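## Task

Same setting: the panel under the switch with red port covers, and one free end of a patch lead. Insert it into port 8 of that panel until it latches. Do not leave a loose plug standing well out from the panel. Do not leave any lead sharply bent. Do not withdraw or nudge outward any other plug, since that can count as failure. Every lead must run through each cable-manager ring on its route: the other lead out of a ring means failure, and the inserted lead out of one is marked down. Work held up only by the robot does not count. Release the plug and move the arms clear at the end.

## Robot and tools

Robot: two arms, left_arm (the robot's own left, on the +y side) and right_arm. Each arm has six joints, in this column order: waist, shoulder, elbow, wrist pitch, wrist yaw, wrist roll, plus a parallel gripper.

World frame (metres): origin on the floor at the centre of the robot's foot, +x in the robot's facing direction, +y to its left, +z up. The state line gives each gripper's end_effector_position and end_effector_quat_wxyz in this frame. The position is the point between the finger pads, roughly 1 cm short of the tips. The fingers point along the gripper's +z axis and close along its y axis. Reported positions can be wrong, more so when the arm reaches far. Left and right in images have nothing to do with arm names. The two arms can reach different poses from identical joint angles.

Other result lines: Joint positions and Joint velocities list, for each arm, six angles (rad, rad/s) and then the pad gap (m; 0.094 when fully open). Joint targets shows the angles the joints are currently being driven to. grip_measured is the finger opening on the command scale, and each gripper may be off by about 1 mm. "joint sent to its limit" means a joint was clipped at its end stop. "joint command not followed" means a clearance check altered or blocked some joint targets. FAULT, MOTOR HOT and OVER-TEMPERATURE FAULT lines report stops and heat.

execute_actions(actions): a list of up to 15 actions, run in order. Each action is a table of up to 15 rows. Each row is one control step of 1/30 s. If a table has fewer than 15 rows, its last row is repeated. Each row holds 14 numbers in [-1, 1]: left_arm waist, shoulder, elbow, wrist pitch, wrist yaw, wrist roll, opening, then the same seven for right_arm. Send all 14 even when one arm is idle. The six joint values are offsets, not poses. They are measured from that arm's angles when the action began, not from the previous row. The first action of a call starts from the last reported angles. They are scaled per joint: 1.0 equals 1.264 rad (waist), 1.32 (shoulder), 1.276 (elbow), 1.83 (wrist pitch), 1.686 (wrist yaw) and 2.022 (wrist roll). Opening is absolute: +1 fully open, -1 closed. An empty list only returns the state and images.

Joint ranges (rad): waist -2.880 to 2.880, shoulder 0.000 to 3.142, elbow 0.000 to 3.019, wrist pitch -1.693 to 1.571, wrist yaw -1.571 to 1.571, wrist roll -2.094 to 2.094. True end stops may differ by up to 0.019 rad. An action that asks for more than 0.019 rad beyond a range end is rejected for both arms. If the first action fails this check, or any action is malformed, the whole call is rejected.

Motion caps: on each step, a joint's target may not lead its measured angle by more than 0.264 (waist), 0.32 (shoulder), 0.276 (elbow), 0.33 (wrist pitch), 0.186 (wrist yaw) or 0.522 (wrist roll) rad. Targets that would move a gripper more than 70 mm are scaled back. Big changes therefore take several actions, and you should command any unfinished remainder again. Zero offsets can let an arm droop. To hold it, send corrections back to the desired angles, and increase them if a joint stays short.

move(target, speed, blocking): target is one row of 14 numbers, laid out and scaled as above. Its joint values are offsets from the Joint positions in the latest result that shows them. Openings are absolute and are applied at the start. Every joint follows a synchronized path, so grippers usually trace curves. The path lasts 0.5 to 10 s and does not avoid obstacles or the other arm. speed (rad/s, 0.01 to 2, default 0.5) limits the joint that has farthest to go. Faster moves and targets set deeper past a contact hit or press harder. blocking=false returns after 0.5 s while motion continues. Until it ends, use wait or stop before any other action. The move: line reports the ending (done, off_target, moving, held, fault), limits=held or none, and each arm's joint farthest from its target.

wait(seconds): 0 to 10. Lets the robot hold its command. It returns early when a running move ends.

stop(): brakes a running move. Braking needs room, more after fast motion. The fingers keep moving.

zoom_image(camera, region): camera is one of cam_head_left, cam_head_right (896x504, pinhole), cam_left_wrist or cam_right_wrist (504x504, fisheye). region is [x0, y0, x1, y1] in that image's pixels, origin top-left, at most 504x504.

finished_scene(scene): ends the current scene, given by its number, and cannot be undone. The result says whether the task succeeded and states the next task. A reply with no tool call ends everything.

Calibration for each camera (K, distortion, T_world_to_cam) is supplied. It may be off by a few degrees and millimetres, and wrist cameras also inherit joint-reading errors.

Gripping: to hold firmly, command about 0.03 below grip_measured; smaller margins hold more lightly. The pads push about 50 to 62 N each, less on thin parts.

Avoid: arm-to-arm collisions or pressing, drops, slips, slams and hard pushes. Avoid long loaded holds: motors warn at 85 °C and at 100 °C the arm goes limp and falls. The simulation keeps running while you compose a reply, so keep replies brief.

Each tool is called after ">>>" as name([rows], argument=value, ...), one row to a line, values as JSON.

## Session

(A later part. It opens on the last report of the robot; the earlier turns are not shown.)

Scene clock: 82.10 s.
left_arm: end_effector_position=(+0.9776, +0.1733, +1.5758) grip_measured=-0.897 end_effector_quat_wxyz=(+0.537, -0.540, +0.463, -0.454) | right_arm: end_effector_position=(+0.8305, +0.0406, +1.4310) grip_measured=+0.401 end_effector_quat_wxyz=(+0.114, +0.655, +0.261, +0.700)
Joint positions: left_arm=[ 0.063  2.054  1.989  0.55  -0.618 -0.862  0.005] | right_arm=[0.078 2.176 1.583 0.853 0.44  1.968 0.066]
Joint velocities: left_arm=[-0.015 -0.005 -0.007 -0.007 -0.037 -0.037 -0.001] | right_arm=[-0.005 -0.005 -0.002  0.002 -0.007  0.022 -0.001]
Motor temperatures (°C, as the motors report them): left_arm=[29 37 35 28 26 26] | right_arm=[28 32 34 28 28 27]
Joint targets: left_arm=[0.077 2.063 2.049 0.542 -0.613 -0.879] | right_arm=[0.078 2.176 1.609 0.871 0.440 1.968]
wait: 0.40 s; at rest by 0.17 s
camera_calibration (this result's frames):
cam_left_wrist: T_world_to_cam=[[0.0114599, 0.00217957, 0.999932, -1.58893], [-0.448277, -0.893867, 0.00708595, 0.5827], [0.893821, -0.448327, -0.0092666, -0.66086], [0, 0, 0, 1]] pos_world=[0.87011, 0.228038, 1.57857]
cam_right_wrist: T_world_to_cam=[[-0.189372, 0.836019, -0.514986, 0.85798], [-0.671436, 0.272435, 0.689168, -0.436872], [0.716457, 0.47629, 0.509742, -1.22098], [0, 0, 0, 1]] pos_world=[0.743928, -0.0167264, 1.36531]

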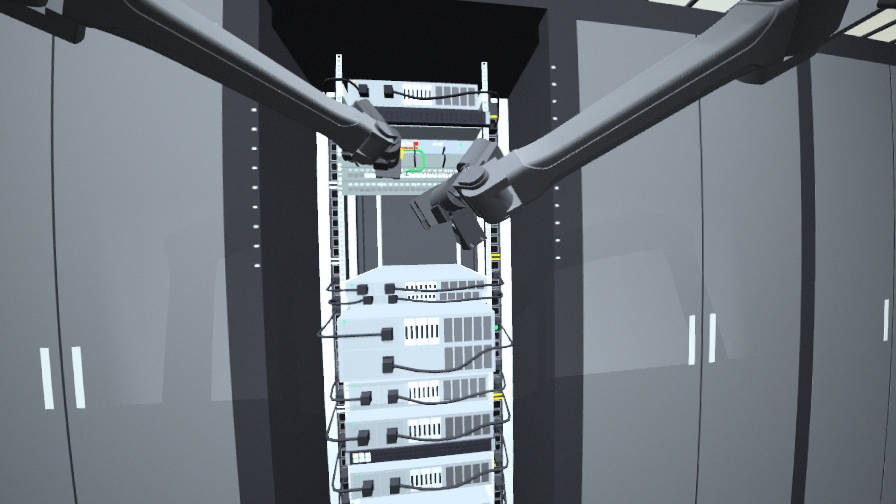

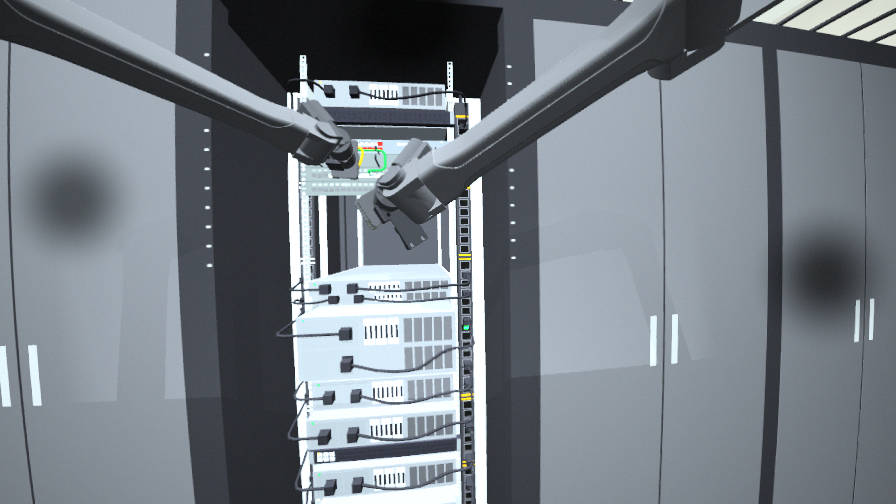

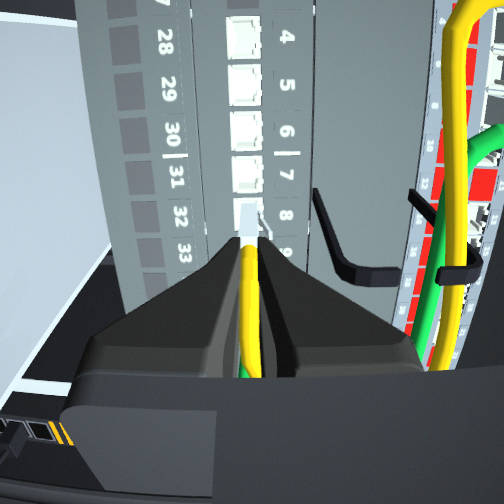

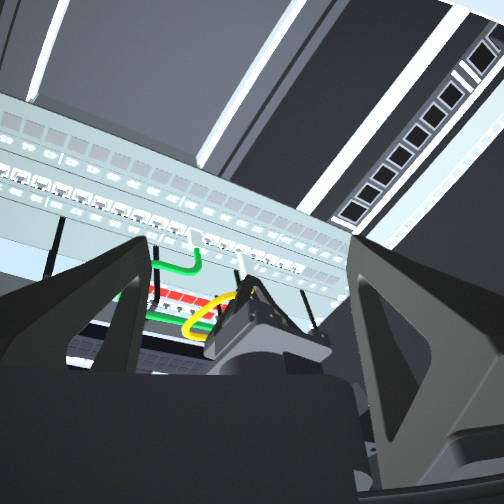

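>>> execute_actions([
  [[0.0122,0.0088,0.0474,-0.0049,0.003,-0.0089,-0.92,0,0,0.02,0.01,0,0,0.4],[0.0124,0.0094,0.0486,-0.0054,0.0031,-0.0089,-0.92,0,0,0.02,0.01,0,0,0.4],[0.0126,0.0099,0.0498,-0.0058,0.0032,-0.0089,-0.92,0,0,0.02,0.01,0,0,0.4],[0.0128,0.0105,0.051,-0.0063,0.0033,-0.0089,-0.92,0,0,0.02,0.01,0,0,0.4],[0.013,0.011,0.0522,-0.0067,0.0035,-0.0089,-0.92,0,0,0.02,0.01,0,0,0.4],[0.0132,0.0116,0.0534,-0.0072,0.0036,-0.0089,-0.92,0,0,0.02,0.01,0,0,0.4],[0.0134,0.0122,0.0546,-0.0077,0.0037,-0.0089,-0.92,0,0,0.02,0.01,0,0,0.4],[0.0135,0.0127,0.0558,-0.0081,0.0038,-0.0089,-0.92,0,0,0.02,0.01,0,0,0.4],[0.0137,0.0133,0.057,-0.0086,0.0039,-0.0089,-0.92,0,0,0.02,0.01,0,0,0.4],[0.0139,0.0138,0.0582,-0.009,0.004,-0.0089,-0.92,0,0,0.02,0.01,0,0,0.4],[0.0141,0.0144,0.0594,-0.0095,0.0042,-0.0089,-0.92,0,0,0.02,0.01,0,0,0.4],[0.0143,0.0149,0.0606,-0.0099,0.0043,-0.0089,-0.92,0,0,0.02,0.01,0,0,0.4],[0.0145,0.0155,0.0618,-0.0104,0.0044,-0.0089,-0.92,0,0,0.02,0.01,0,0,0.4]],
])

>>> wait(seconds=0.4)

>>> zoom_image(camera="cam_left_wrist", region=[170, 130, 330, 290])

>>> zoom_image(camera="cam_right_wrist", region=[160, 200, 320, 320])

Scene clock: 83.47 s.
left_arm: end_effector_position=(+0.9812, +0.1731, +1.5751) grip_measured=-0.897 end_effector_quat_wxyz=(+0.538, -0.539, +0.464, -0.453) | right_arm: end_effector_position=(+0.8305, +0.0406, +1.4310) grip_measured=+0.401 end_effector_quat_wxyz=(+0.114, +0.655, +0.261, +0.700)
Joint positions: left_arm=[ 0.066  2.063  2.007  0.54  -0.616 -0.862  0.005] | right_arm=[0.078 2.176 1.583 0.853 0.44  1.968 0.066]
Joint velocities: left_arm=[ 0.015 -0.005 -0.002 -0.017 -0.066 -0.037 -0.   ] | right_arm=[ 0.015  0.005  0.002  0.012 -0.022  0.007 -0.   ]
Motor temperatures (°C, as the motors report them): left_arm=[29 37 36 28 26 26] | right_arm=[28 32 34 28 28 27]
Joint targets: left_arm=[0.081 2.074 2.068 0.531 -0.611 -0.880] | right_arm=[0.078 2.176 1.609 0.871 0.440 1.968]
camera_calibration (this result's frames):
cam_left_wrist: T_world_to_cam=[[0.0127465, 0.0000178279, 0.999919, -1.58919], [-0.448902, -0.893563, 0.00573831, 0.58684], [0.89349, -0.448939, -0.0113818, -0.660437], [0, 0, 0, 1]] pos_world=[0.873784, 0.227911, 1.57817]
cam_right_wrist: T_world_to_cam=[[-0.189372, 0.836019, -0.514986, 0.85798], [-0.671436, 0.272435, 0.689168, -0.436872], [0.716457, 0.47629, 0.509742, -1.22098], [0, 0, 0, 1]] pos_world=[0.743928, -0.0167264, 1.36531]

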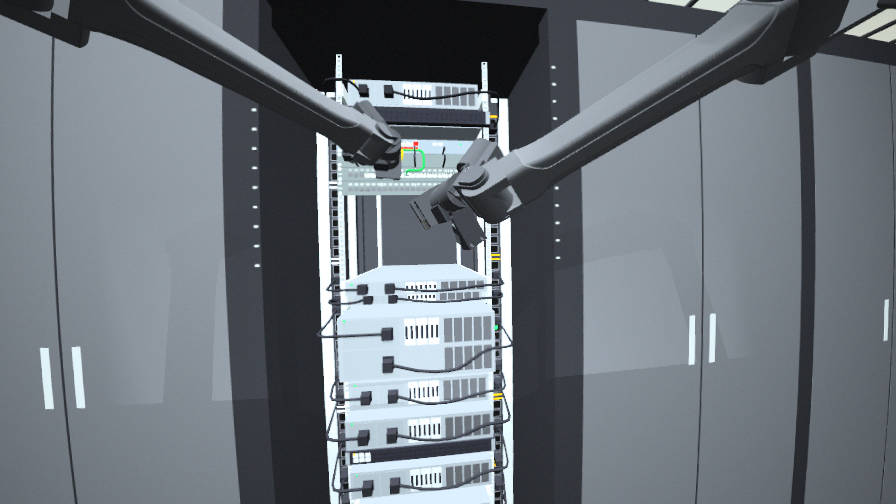

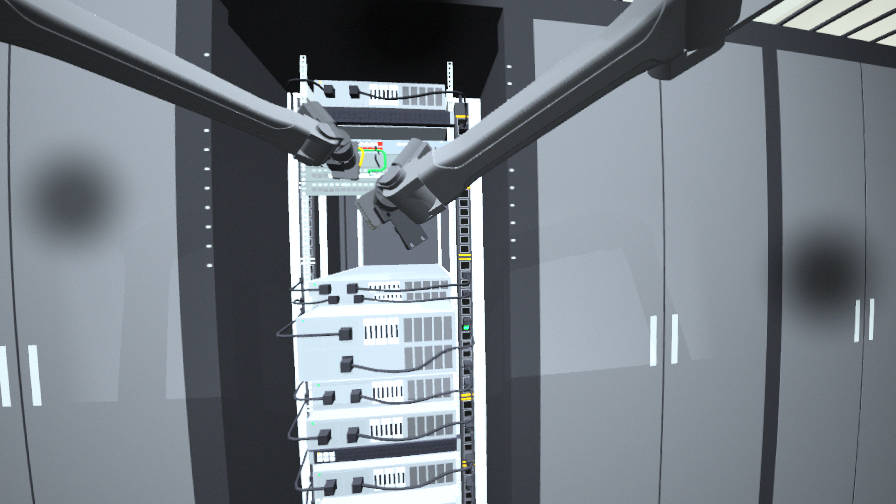

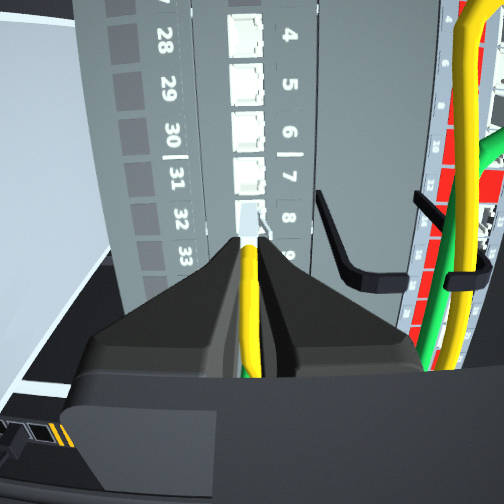

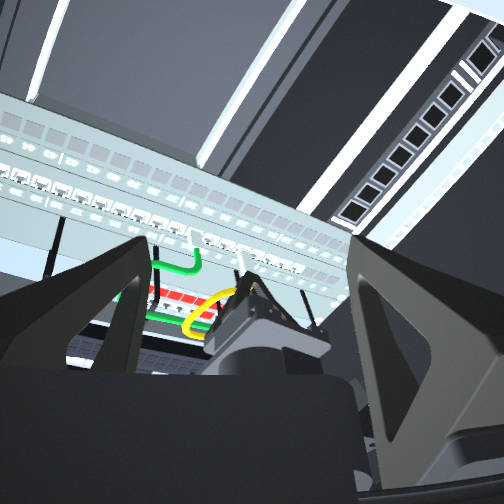

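Scene clock: 83.87 s.
left_arm: end_effector_position=(+0.9815, +0.1734, +1.5747) grip_measured=-0.897 end_effector_quat_wxyz=(+0.538, -0.540, +0.464, -0.453) | right_arm: end_effector_position=(+0.8305, +0.0406, +1.4310) grip_measured=+0.401 end_effector_quat_wxyz=(+0.114, +0.655, +0.261, +0.700)
Joint positions: left_arm=[ 0.066  2.063  2.007  0.54  -0.616 -0.862  0.005] | right_arm=[0.078 2.176 1.583 0.853 0.44  1.968 0.066]
Joint velocities: left_arm=[ 0.005  0.005  0.012 -0.017 -0.007  0.022 -0.001] | right_arm=[-0.005 -0.005  0.002 -0.017 -0.081  0.007 -0.001]
Motor temperatures (°C, as the motors report them): left_arm=[29 37 36 28 26 26] | right_arm=[28 32 34 28 28 27]
Joint targets: left_arm=[0.081 2.074 2.068 0.532 -0.611 -0.880] | right_arm=[0.078 2.176 1.609 0.871 0.440 1.968]
wait: 0.40 s; at rest by 0.17 s
camera_calibration (this result's frames):
cam_left_wrist: T_world_to_cam=[[0.0133386, -0.000402192, 0.999911, -1.58921], [-0.448503, -0.893763, 0.00562344, 0.587105], [0.893682, -0.448538, -0.0121019, -0.659687], [0, 0, 0, 1]] pos_world=[0.874067, 0.228199, 1.57778]
cam_right_wrist: T_world_to_cam=[[-0.189372, 0.836019, -0.514986, 0.85798], [-0.671436, 0.272435, 0.689168, -0.436872], [0.716457, 0.47629, 0.509742, -1.22098], [0, 0, 0, 1]] pos_world=[0.743928, -0.0167264, 1.36531]

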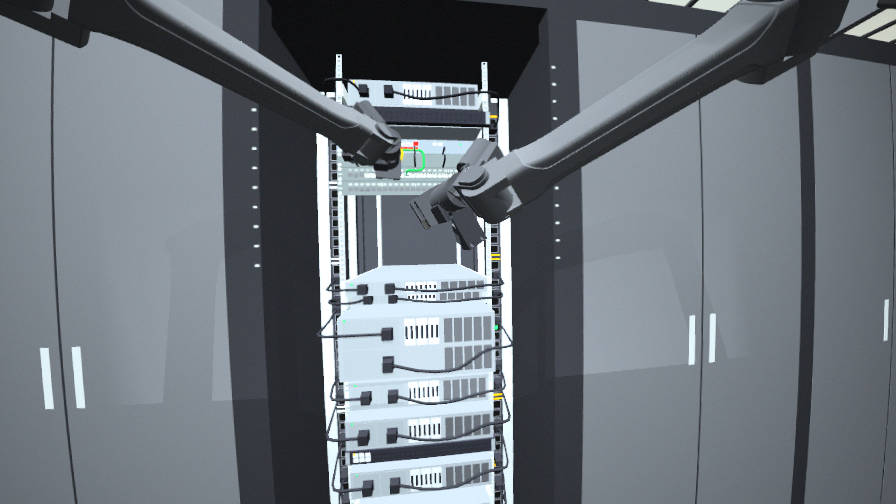

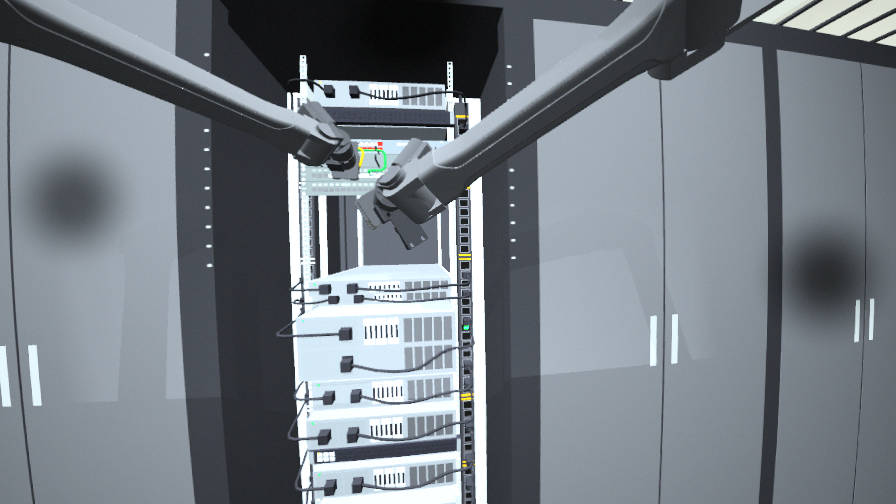

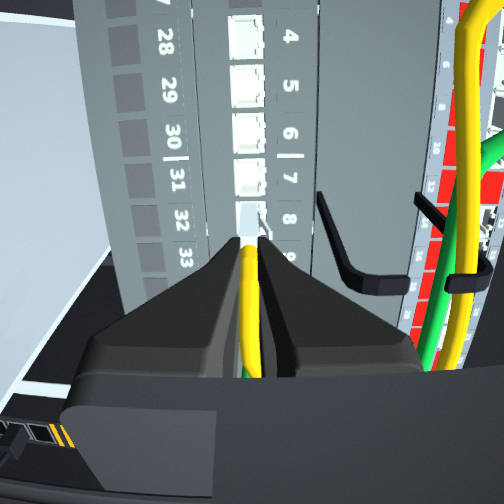

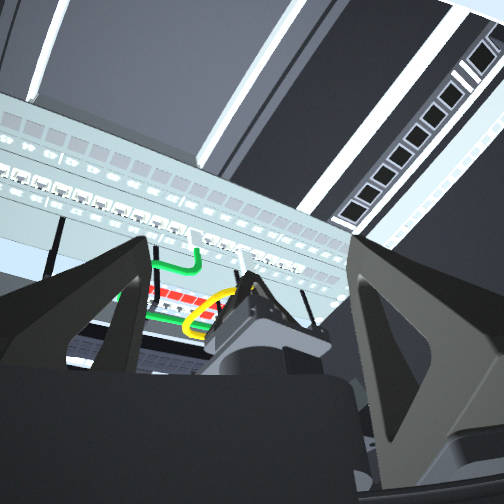

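Region (170, 130, 330, 290) of cam_left_wrist's 504x504 image, scaled by 3.150, with more detail than that image has.

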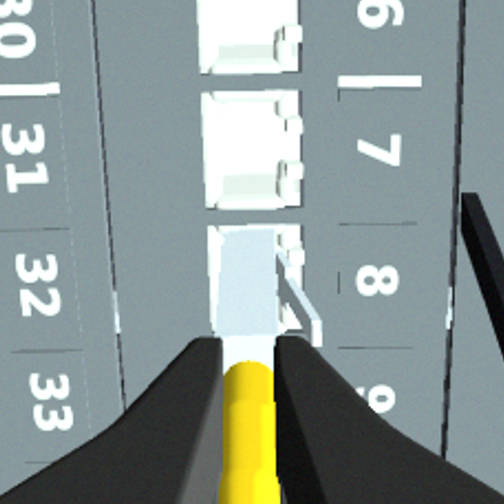

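Region (160, 200, 320, 320) of cam_right_wrist's 504x504 image, scaled by 3.150, with more detail than that image has; it fills the top 378 rows of this view, and the rest is white.

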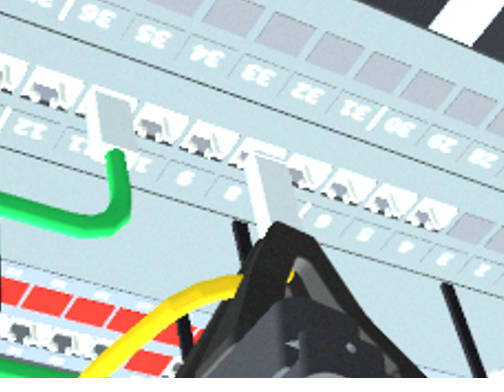

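>>> zoom_image(camera="cam_right_wrist", region=[180, 220, 270, 280])

Region (180, 220, 270, 280) of cam_right_wrist's 504x504 image, scaled by 5.600, with more detail than that image has.

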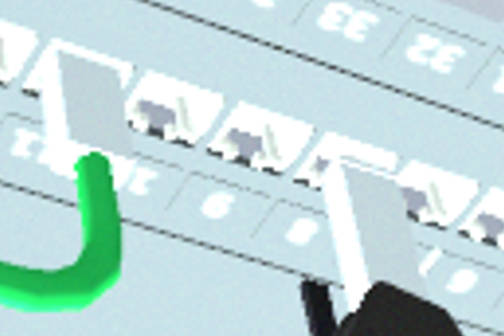

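>>> execute_actions([
  [[0.009,0.0088,0.048,-0.0049,0.003,-0.0089,-0.92,0,0,0.02,0.01,0,0,0.4],[0.009,0.0092,0.0488,-0.0052,0.0032,-0.0089,-0.92,0,0,0.02,0.01,0,0,0.4],[0.009,0.0096,0.0496,-0.0055,0.0034,-0.0089,-0.92,0,0,0.02,0.01,0,0,0.4],[0.009,0.01,0.0504,-0.0058,0.0036,-0.0089,-0.92,0,0,0.02,0.01,0,0,0.4],[0.009,0.0104,0.0512,-0.0061,0.0038,-0.0089,-0.92,0,0,0.02,0.01,0,0,0.4],[0.009,0.0108,0.052,-0.0064,0.004,-0.0089,-0.92,0,0,0.02,0.01,0,0,0.4],[0.009,0.0112,0.0528,-0.0067,0.0042,-0.0089,-0.92,0,0,0.02,0.01,0,0,0.4],[0.009,0.0116,0.0536,-0.007,0.0044,-0.0089,-0.92,0,0,0.02,0.01,0,0,0.4],[0.009,0.012,0.0544,-0.0073,0.0046,-0.0089,-0.92,0,0,0.02,0.01,0,0,0.4],[0.009,0.0124,0.0553,-0.0076,0.0047,-0.0089,-0.92,0,0,0.02,0.01,0,0,0.4]],
])

>>> wait(seconds=0.4)

>>> zoom_image(camera="cam_left_wrist", region=[170, 130, 330, 290])

>>> zoom_image(camera="cam_right_wrist", region=[180, 220, 270, 280])

Scene clock: 85.90 s.
left_arm: end_effector_position=(+0.9831, +0.1721, +1.5750) grip_measured=-0.897 end_effector_quat_wxyz=(+0.537, -0.538, +0.465, -0.453) | right_arm: end_effector_position=(+0.8305, +0.0406, +1.4310) grip_measured=+0.401 end_effector_quat_wxyz=(+0.114, +0.655, +0.261, +0.700)
Joint positions: left_arm=[ 0.066  2.068  2.016  0.534 -0.613 -0.862  0.005] | right_arm=[0.078 2.176 1.583 0.853 0.44  1.968 0.066]
Joint velocities: left_arm=[-0.005 -0.005 -0.007 -0.017  0.051  0.051 -0.001] | right_arm=[-0.015 -0.005 -0.007 -0.002 -0.022 -0.007  0.   ]
Motor temperatures (°C, as the motors report them): left_arm=[29 37 36 28 26 26] | right_arm=[28 32 34 28 28 27]
Joint targets: left_arm=[0.078 2.080 2.078 0.526 -0.608 -0.880] | right_arm=[0.078 2.176 1.609 0.871 0.440 1.968]
camera_calibration (this result's frames):
cam_left_wrist: T_world_to_cam=[[0.0124747, -0.00143511, 0.999921, -1.5886], [-0.45132, -0.892352, 0.00434981, 0.591139], [0.892275, -0.451338, -0.0117795, -0.66029], [0, 0, 0, 1]] pos_world=[0.87577, 0.22721, 1.57812]
cam_right_wrist: T_world_to_cam=[[-0.189372, 0.836019, -0.514986, 0.85798], [-0.671436, 0.272435, 0.689168, -0.436872], [0.716457, 0.47629, 0.509742, -1.22098], [0, 0, 0, 1]] pos_world=[0.743928, -0.0167264, 1.36531]

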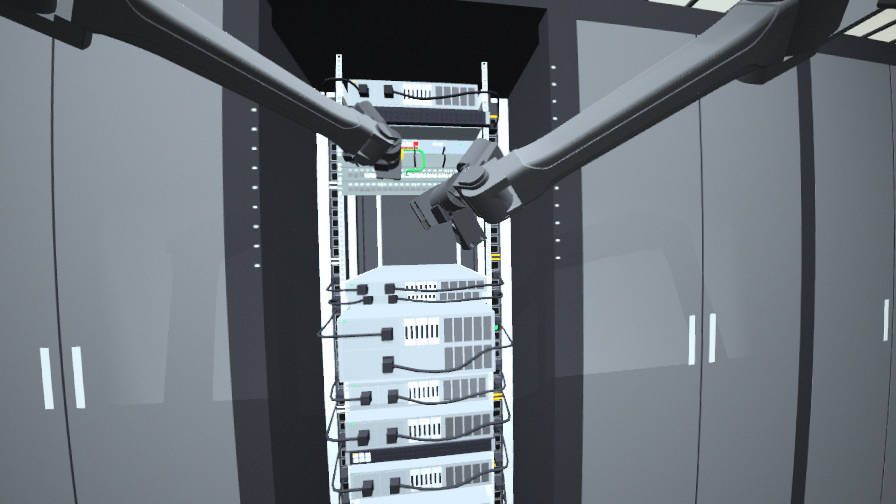

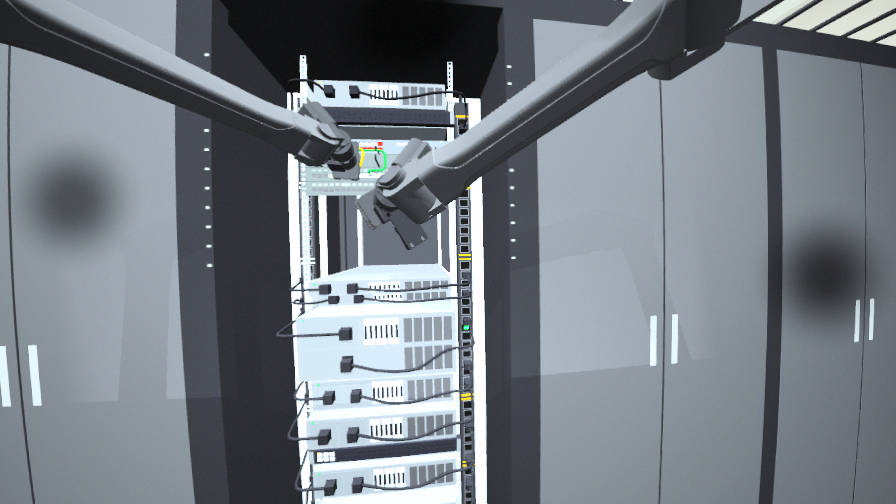

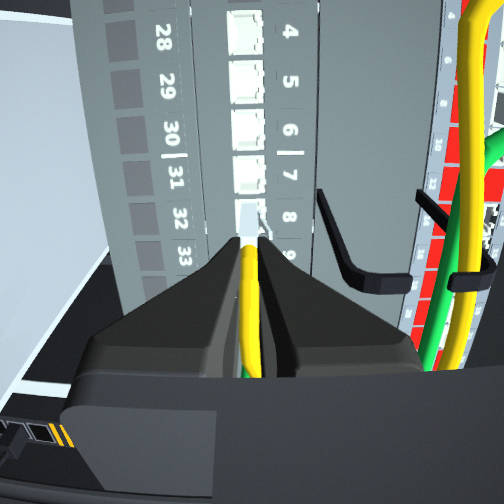

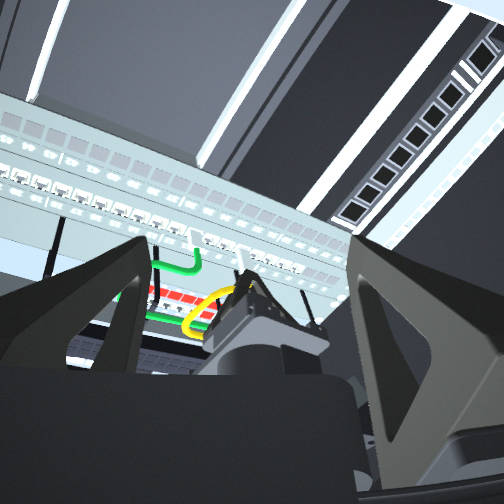

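Scene clock: 86.30 s.
left_arm: end_effector_position=(+0.9831, +0.1722, +1.5752) grip_measured=-0.897 end_effector_quat_wxyz=(+0.537, -0.538, +0.464, -0.453) | right_arm: end_effector_position=(+0.8305, +0.0406, +1.4310) grip_measured=+0.401 end_effector_quat_wxyz=(+0.114, +0.655, +0.261, +0.700)
Joint positions: left_arm=[ 0.066  2.068  2.016  0.534 -0.613 -0.862  0.005] | right_arm=[0.078 2.176 1.583 0.853 0.44  1.968 0.066]
Joint velocities: left_arm=[-0.005 -0.005 -0.002  0.007 -0.022  0.022 -0.001] | right_arm=[-0.005  0.015 -0.012 -0.002 -0.037 -0.007 -0.   ]
Motor temperatures (°C, as the motors report them): left_arm=[29 37 36 28 26 26] | right_arm=[28 32 34 28 28 27]
Joint targets: left_arm=[0.078 2.080 2.078 0.526 -0.608 -0.879] | right_arm=[0.078 2.176 1.609 0.871 0.440 1.968]
wait: 0.40 s; at rest by 0.17 s
camera_calibration (this result's frames):
cam_left_wrist: T_world_to_cam=[[0.0122048, -0.00125573, 0.999925, -1.58855], [-0.45114, -0.892443, 0.00438574, 0.591038], [0.89237, -0.451159, -0.0114586, -0.660909], [0, 0, 0, 1]] pos_world=[0.875804, 0.227298, 1.57827]
cam_right_wrist: T_world_to_cam=[[-0.189372, 0.836019, -0.514986, 0.85798], [-0.671436, 0.272435, 0.689168, -0.436872], [0.716457, 0.47629, 0.509742, -1.22098], [0, 0, 0, 1]] pos_world=[0.743928, -0.0167264, 1.36531]

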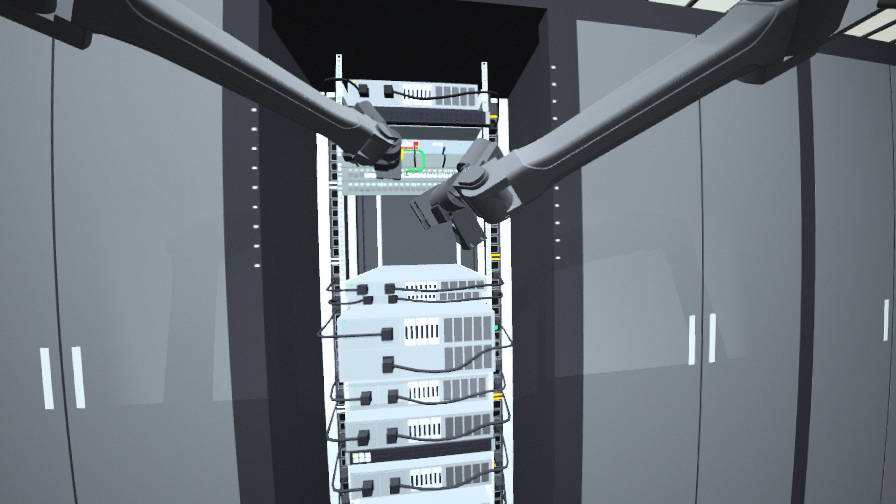

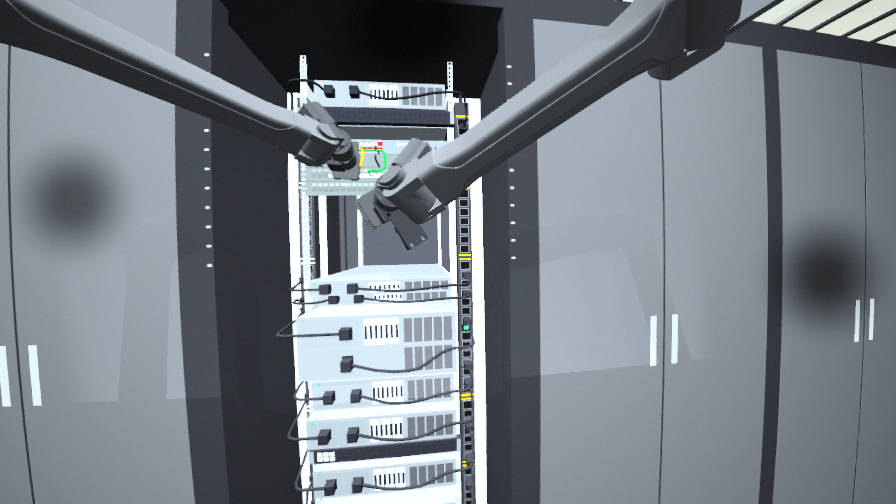

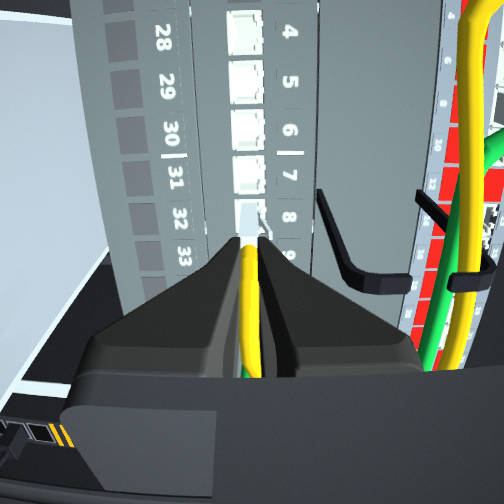

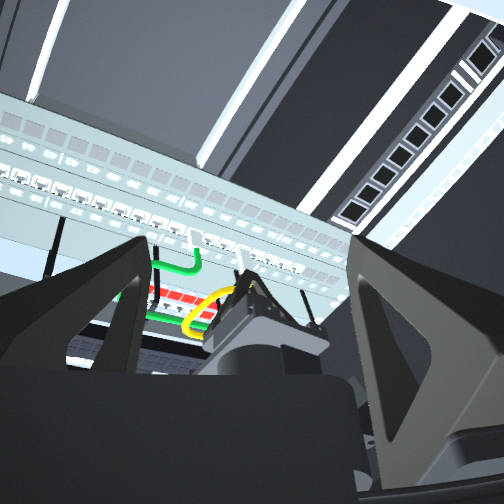

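Region (170, 130, 330, 290) of cam_left_wrist's 504x504 image, scaled by 3.150, with more detail than that image has.

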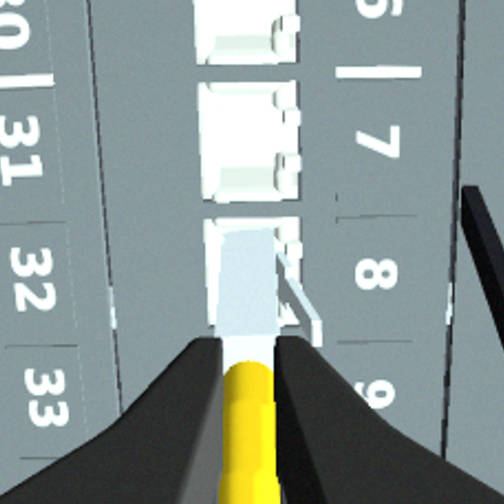

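Region (180, 220, 270, 280) of cam_right_wrist's 504x504 image, scaled by 5.600, with more detail than that image has.

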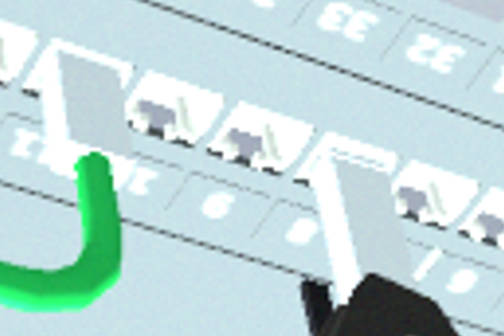

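>>> execute_actions([
  [[0.0117,0.0095,0.0484,-0.0046,0.003,-0.0089,-0.92,0,0,0.02,0.01,0,0,0.4],[0.0119,0.0101,0.0498,-0.0051,0.0031,-0.0089,-0.92,0,0,0.02,0.01,0,0,0.4],[0.0121,0.0108,0.0511,-0.0057,0.0033,-0.0089,-0.92,0,0,0.02,0.01,0,0,0.4],[0.0123,0.0114,0.0525,-0.0062,0.0034,-0.0089,-0.92,0,0,0.02,0.01,0,0,0.4],[0.0126,0.0121,0.0539,-0.0067,0.0035,-0.0089,-0.92,0,0,0.02,0.01,0,0,0.4],[0.0128,0.0127,0.0552,-0.0073,0.0037,-0.0089,-0.92,0,0,0.02,0.01,0,0,0.4],[0.013,0.0133,0.0566,-0.0078,0.0038,-0.0089,-0.92,0,0,0.02,0.01,0,0,0.4],[0.0132,0.014,0.058,-0.0083,0.0039,-0.0089,-0.92,0,0,0.02,0.01,0,0,0.4],[0.0134,0.0146,0.0594,-0.0088,0.004,-0.0089,-0.92,0,0,0.02,0.01,0,0,0.4],[0.0136,0.0152,0.0607,-0.0094,0.0042,-0.0089,-0.92,0,0,0.02,0.01,0,0,0.4],[0.0139,0.0159,0.0621,-0.0099,0.0043,-0.0089,-0.92,0,0,0.02,0.01,0,0,0.4],[0.0141,0.0165,0.0635,-0.0104,0.0044,-0.0089,-0.92,0,0,0.02,0.01,0,0,0.4],[0.0143,0.0172,0.0648,-0.011,0.0046,-0.0089,-0.92,0,0,0.02,0.01,0,0,0.4],[0.0145,0.0178,0.0662,-0.0115,0.0047,-0.0089,-0.92,0,0,0.02,0.01,0,0,0.4]],
])

>>> wait(seconds=0.4)

>>> zoom_image(camera="cam_left_wrist", region=[170, 130, 330, 290])

>>> zoom_image(camera="cam_right_wrist", region=[180, 220, 270, 280])

Scene clock: 87.70 s.
left_arm: end_effector_position=(+0.9870, +0.1718, +1.5749) grip_measured=-0.897 end_effector_quat_wxyz=(+0.537, -0.538, +0.465, -0.453) | right_arm: end_effector_position=(+0.8305, +0.0406, +1.4310) grip_measured=+0.401 end_effector_quat_wxyz=(+0.114, +0.655, +0.261, +0.700)
Joint positions: left_arm=[ 0.069  2.079  2.037  0.523 -0.611 -0.862  0.005] | right_arm=[0.078 2.176 1.583 0.853 0.44  1.968 0.066]
Joint velocities: left_arm=[ 0.005  0.015  0.022 -0.032 -0.081  0.051  0.   ] | right_arm=[ 0.005 -0.015  0.002 -0.007 -0.066 -0.037 -0.   ]
Motor temperatures (°C, as the motors report them): left_arm=[29 37 37 28 26 26] | right_arm=[28 32 34 28 28 27]
Joint targets: left_arm=[0.085 2.092 2.101 0.513 -0.605 -0.880] | right_arm=[0.078 2.176 1.609 0.871 0.440 1.968]
camera_calibration (this result's frames):
cam_left_wrist: T_world_to_cam=[[0.0132496, -0.00269106, 0.999909, -1.58902], [-0.451614, -0.892206, 0.00358308, 0.59406], [0.892115, -0.451621, -0.0130367, -0.661792], [0, 0, 0, 1]] pos_world=[0.879734, 0.226869, 1.57812]
cam_right_wrist: T_world_to_cam=[[-0.189372, 0.836019, -0.514986, 0.85798], [-0.671436, 0.272435, 0.689168, -0.436872], [0.716457, 0.47629, 0.509742, -1.22098], [0, 0, 0, 1]] pos_world=[0.743928, -0.0167264, 1.36531]

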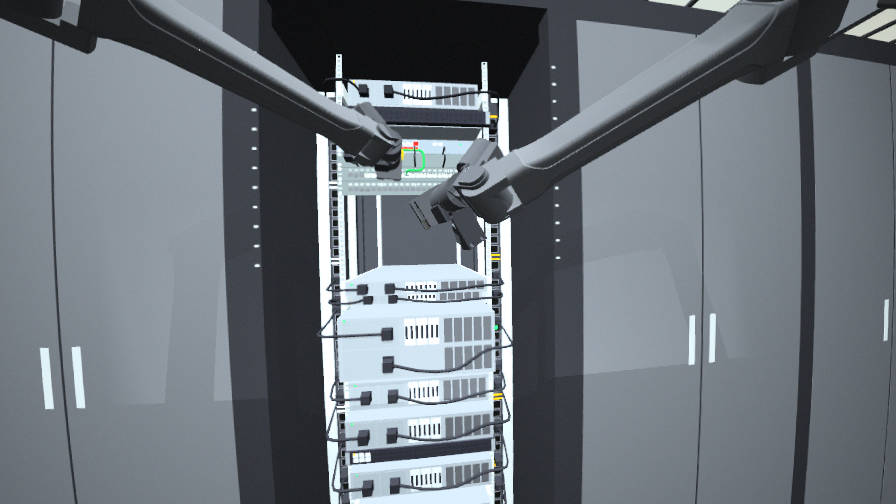

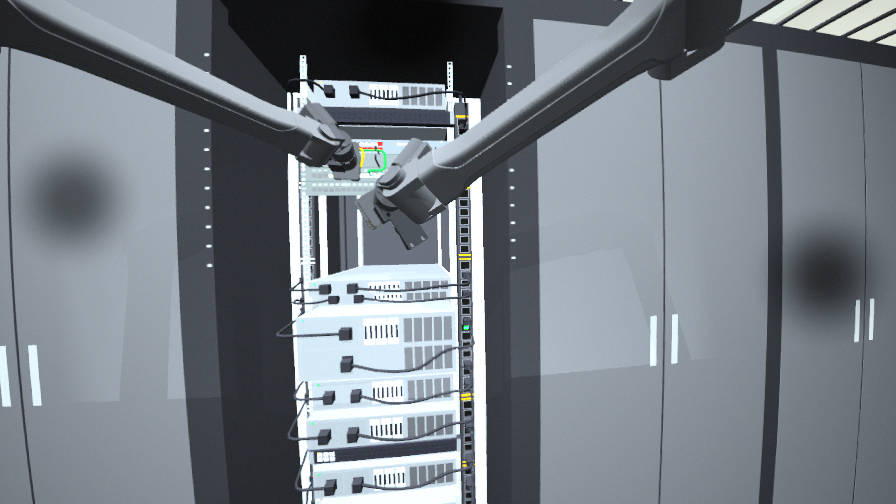

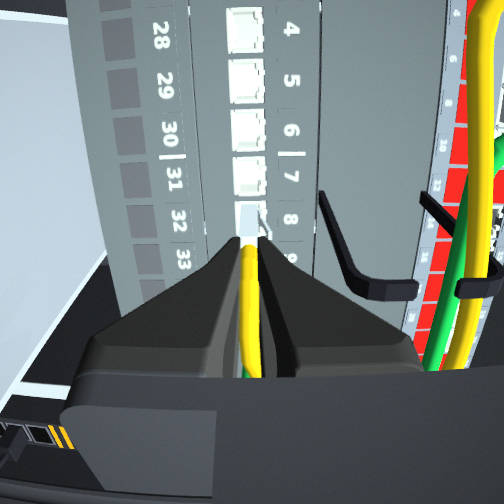

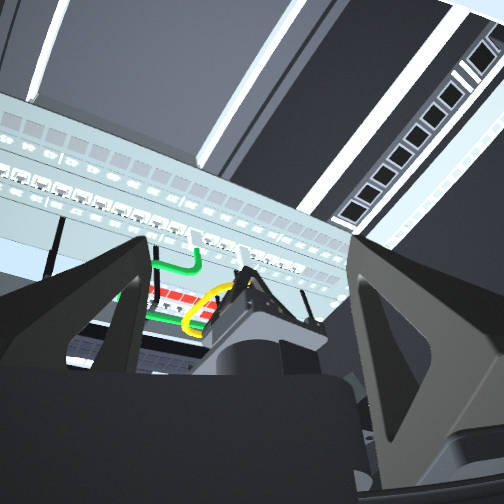

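Scene clock: 88.10 s.
left_arm: end_effector_position=(+0.9871, +0.1717, +1.5749) grip_measured=-0.897 end_effector_quat_wxyz=(+0.537, -0.538, +0.465, -0.453) | right_arm: end_effector_position=(+0.8305, +0.0406, +1.4310) grip_measured=+0.401 end_effector_quat_wxyz=(+0.114, +0.655, +0.261, +0.700)
Joint positions: left_arm=[ 0.069  2.079  2.037  0.522 -0.611 -0.862  0.005] | right_arm=[0.078 2.176 1.583 0.853 0.44  1.968 0.066]
Joint velocities: left_arm=[ 0.015 -0.005  0.007  0.002 -0.007 -0.066  0.   ] | right_arm=[-0.005  0.005  0.007 -0.002  0.007 -0.095 -0.   ]
Motor temperatures (°C, as the motors report them): left_arm=[29 37 37 28 26 26] | right_arm=[28 32 34 28 28 27]
Joint targets: left_arm=[0.085 2.092 2.101 0.513 -0.605 -0.880] | right_arm=[0.078 2.176 1.609 0.871 0.440 1.968]
wait: 0.40 s; at rest by 0.17 s
camera_calibration (this result's frames):
cam_left_wrist: T_world_to_cam=[[0.0132496, -0.00269106, 0.999909, -1.58906], [-0.451614, -0.892206, 0.00358308, 0.594072], [0.892115, -0.451621, -0.0130367, -0.661915], [0, 0, 0, 1]] pos_world=[0.87985, 0.226824, 1.57816]
cam_right_wrist: T_world_to_cam=[[-0.189372, 0.836019, -0.514986, 0.85798], [-0.671436, 0.272435, 0.689168, -0.436872], [0.716457, 0.47629, 0.509742, -1.22098], [0, 0, 0, 1]] pos_world=[0.743928, -0.0167264, 1.36531]

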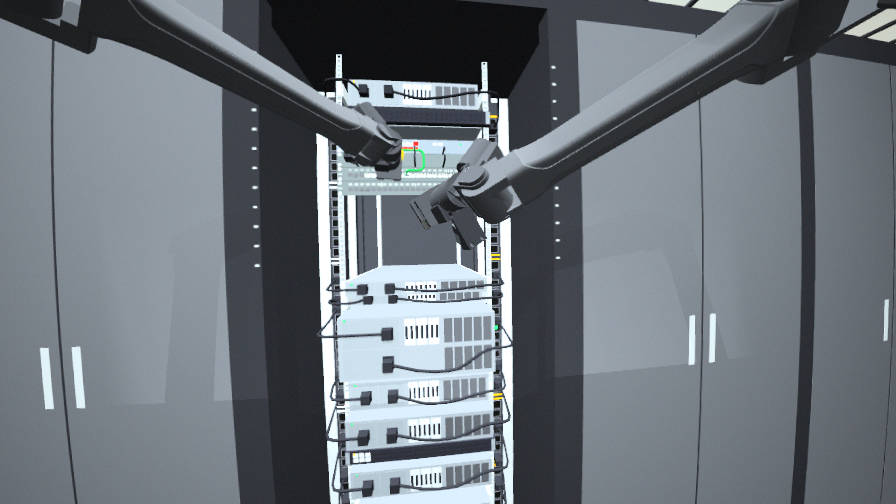

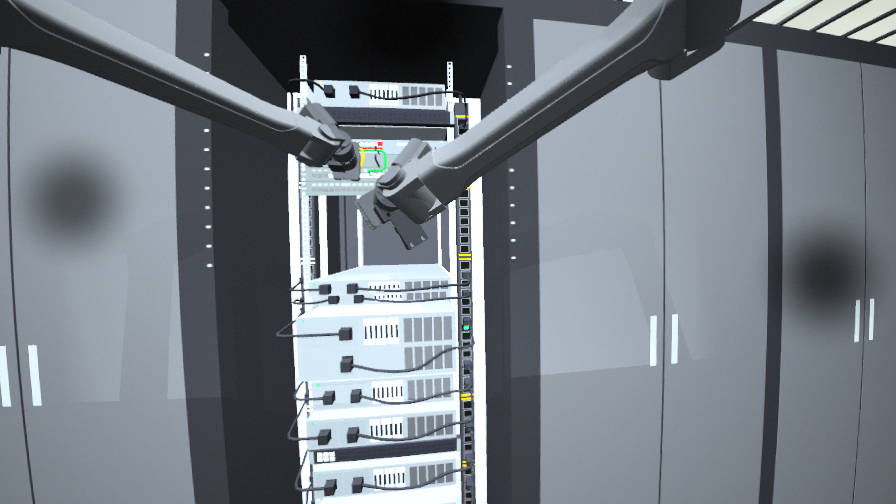

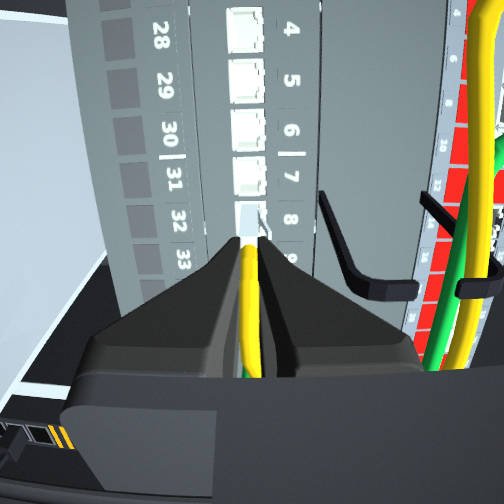

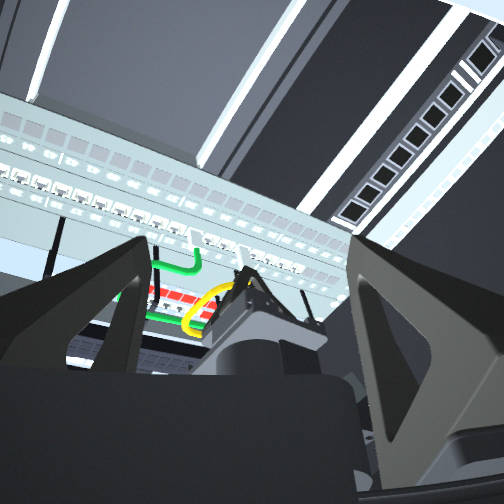

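Region (170, 130, 330, 290) of cam_left_wrist's 504x504 image, scaled by 3.150, with more detail than that image has.

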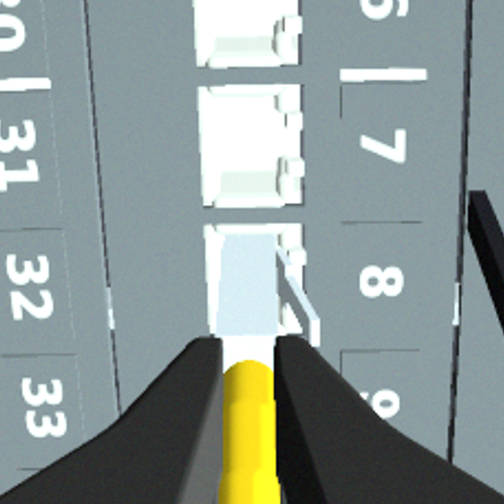

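Region (180, 220, 270, 280) of cam_right_wrist's 504x504 image, scaled by 5.600, with more detail than that image has.

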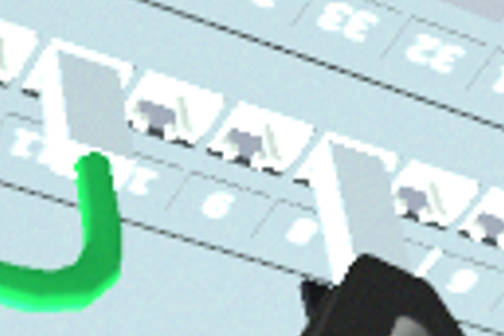

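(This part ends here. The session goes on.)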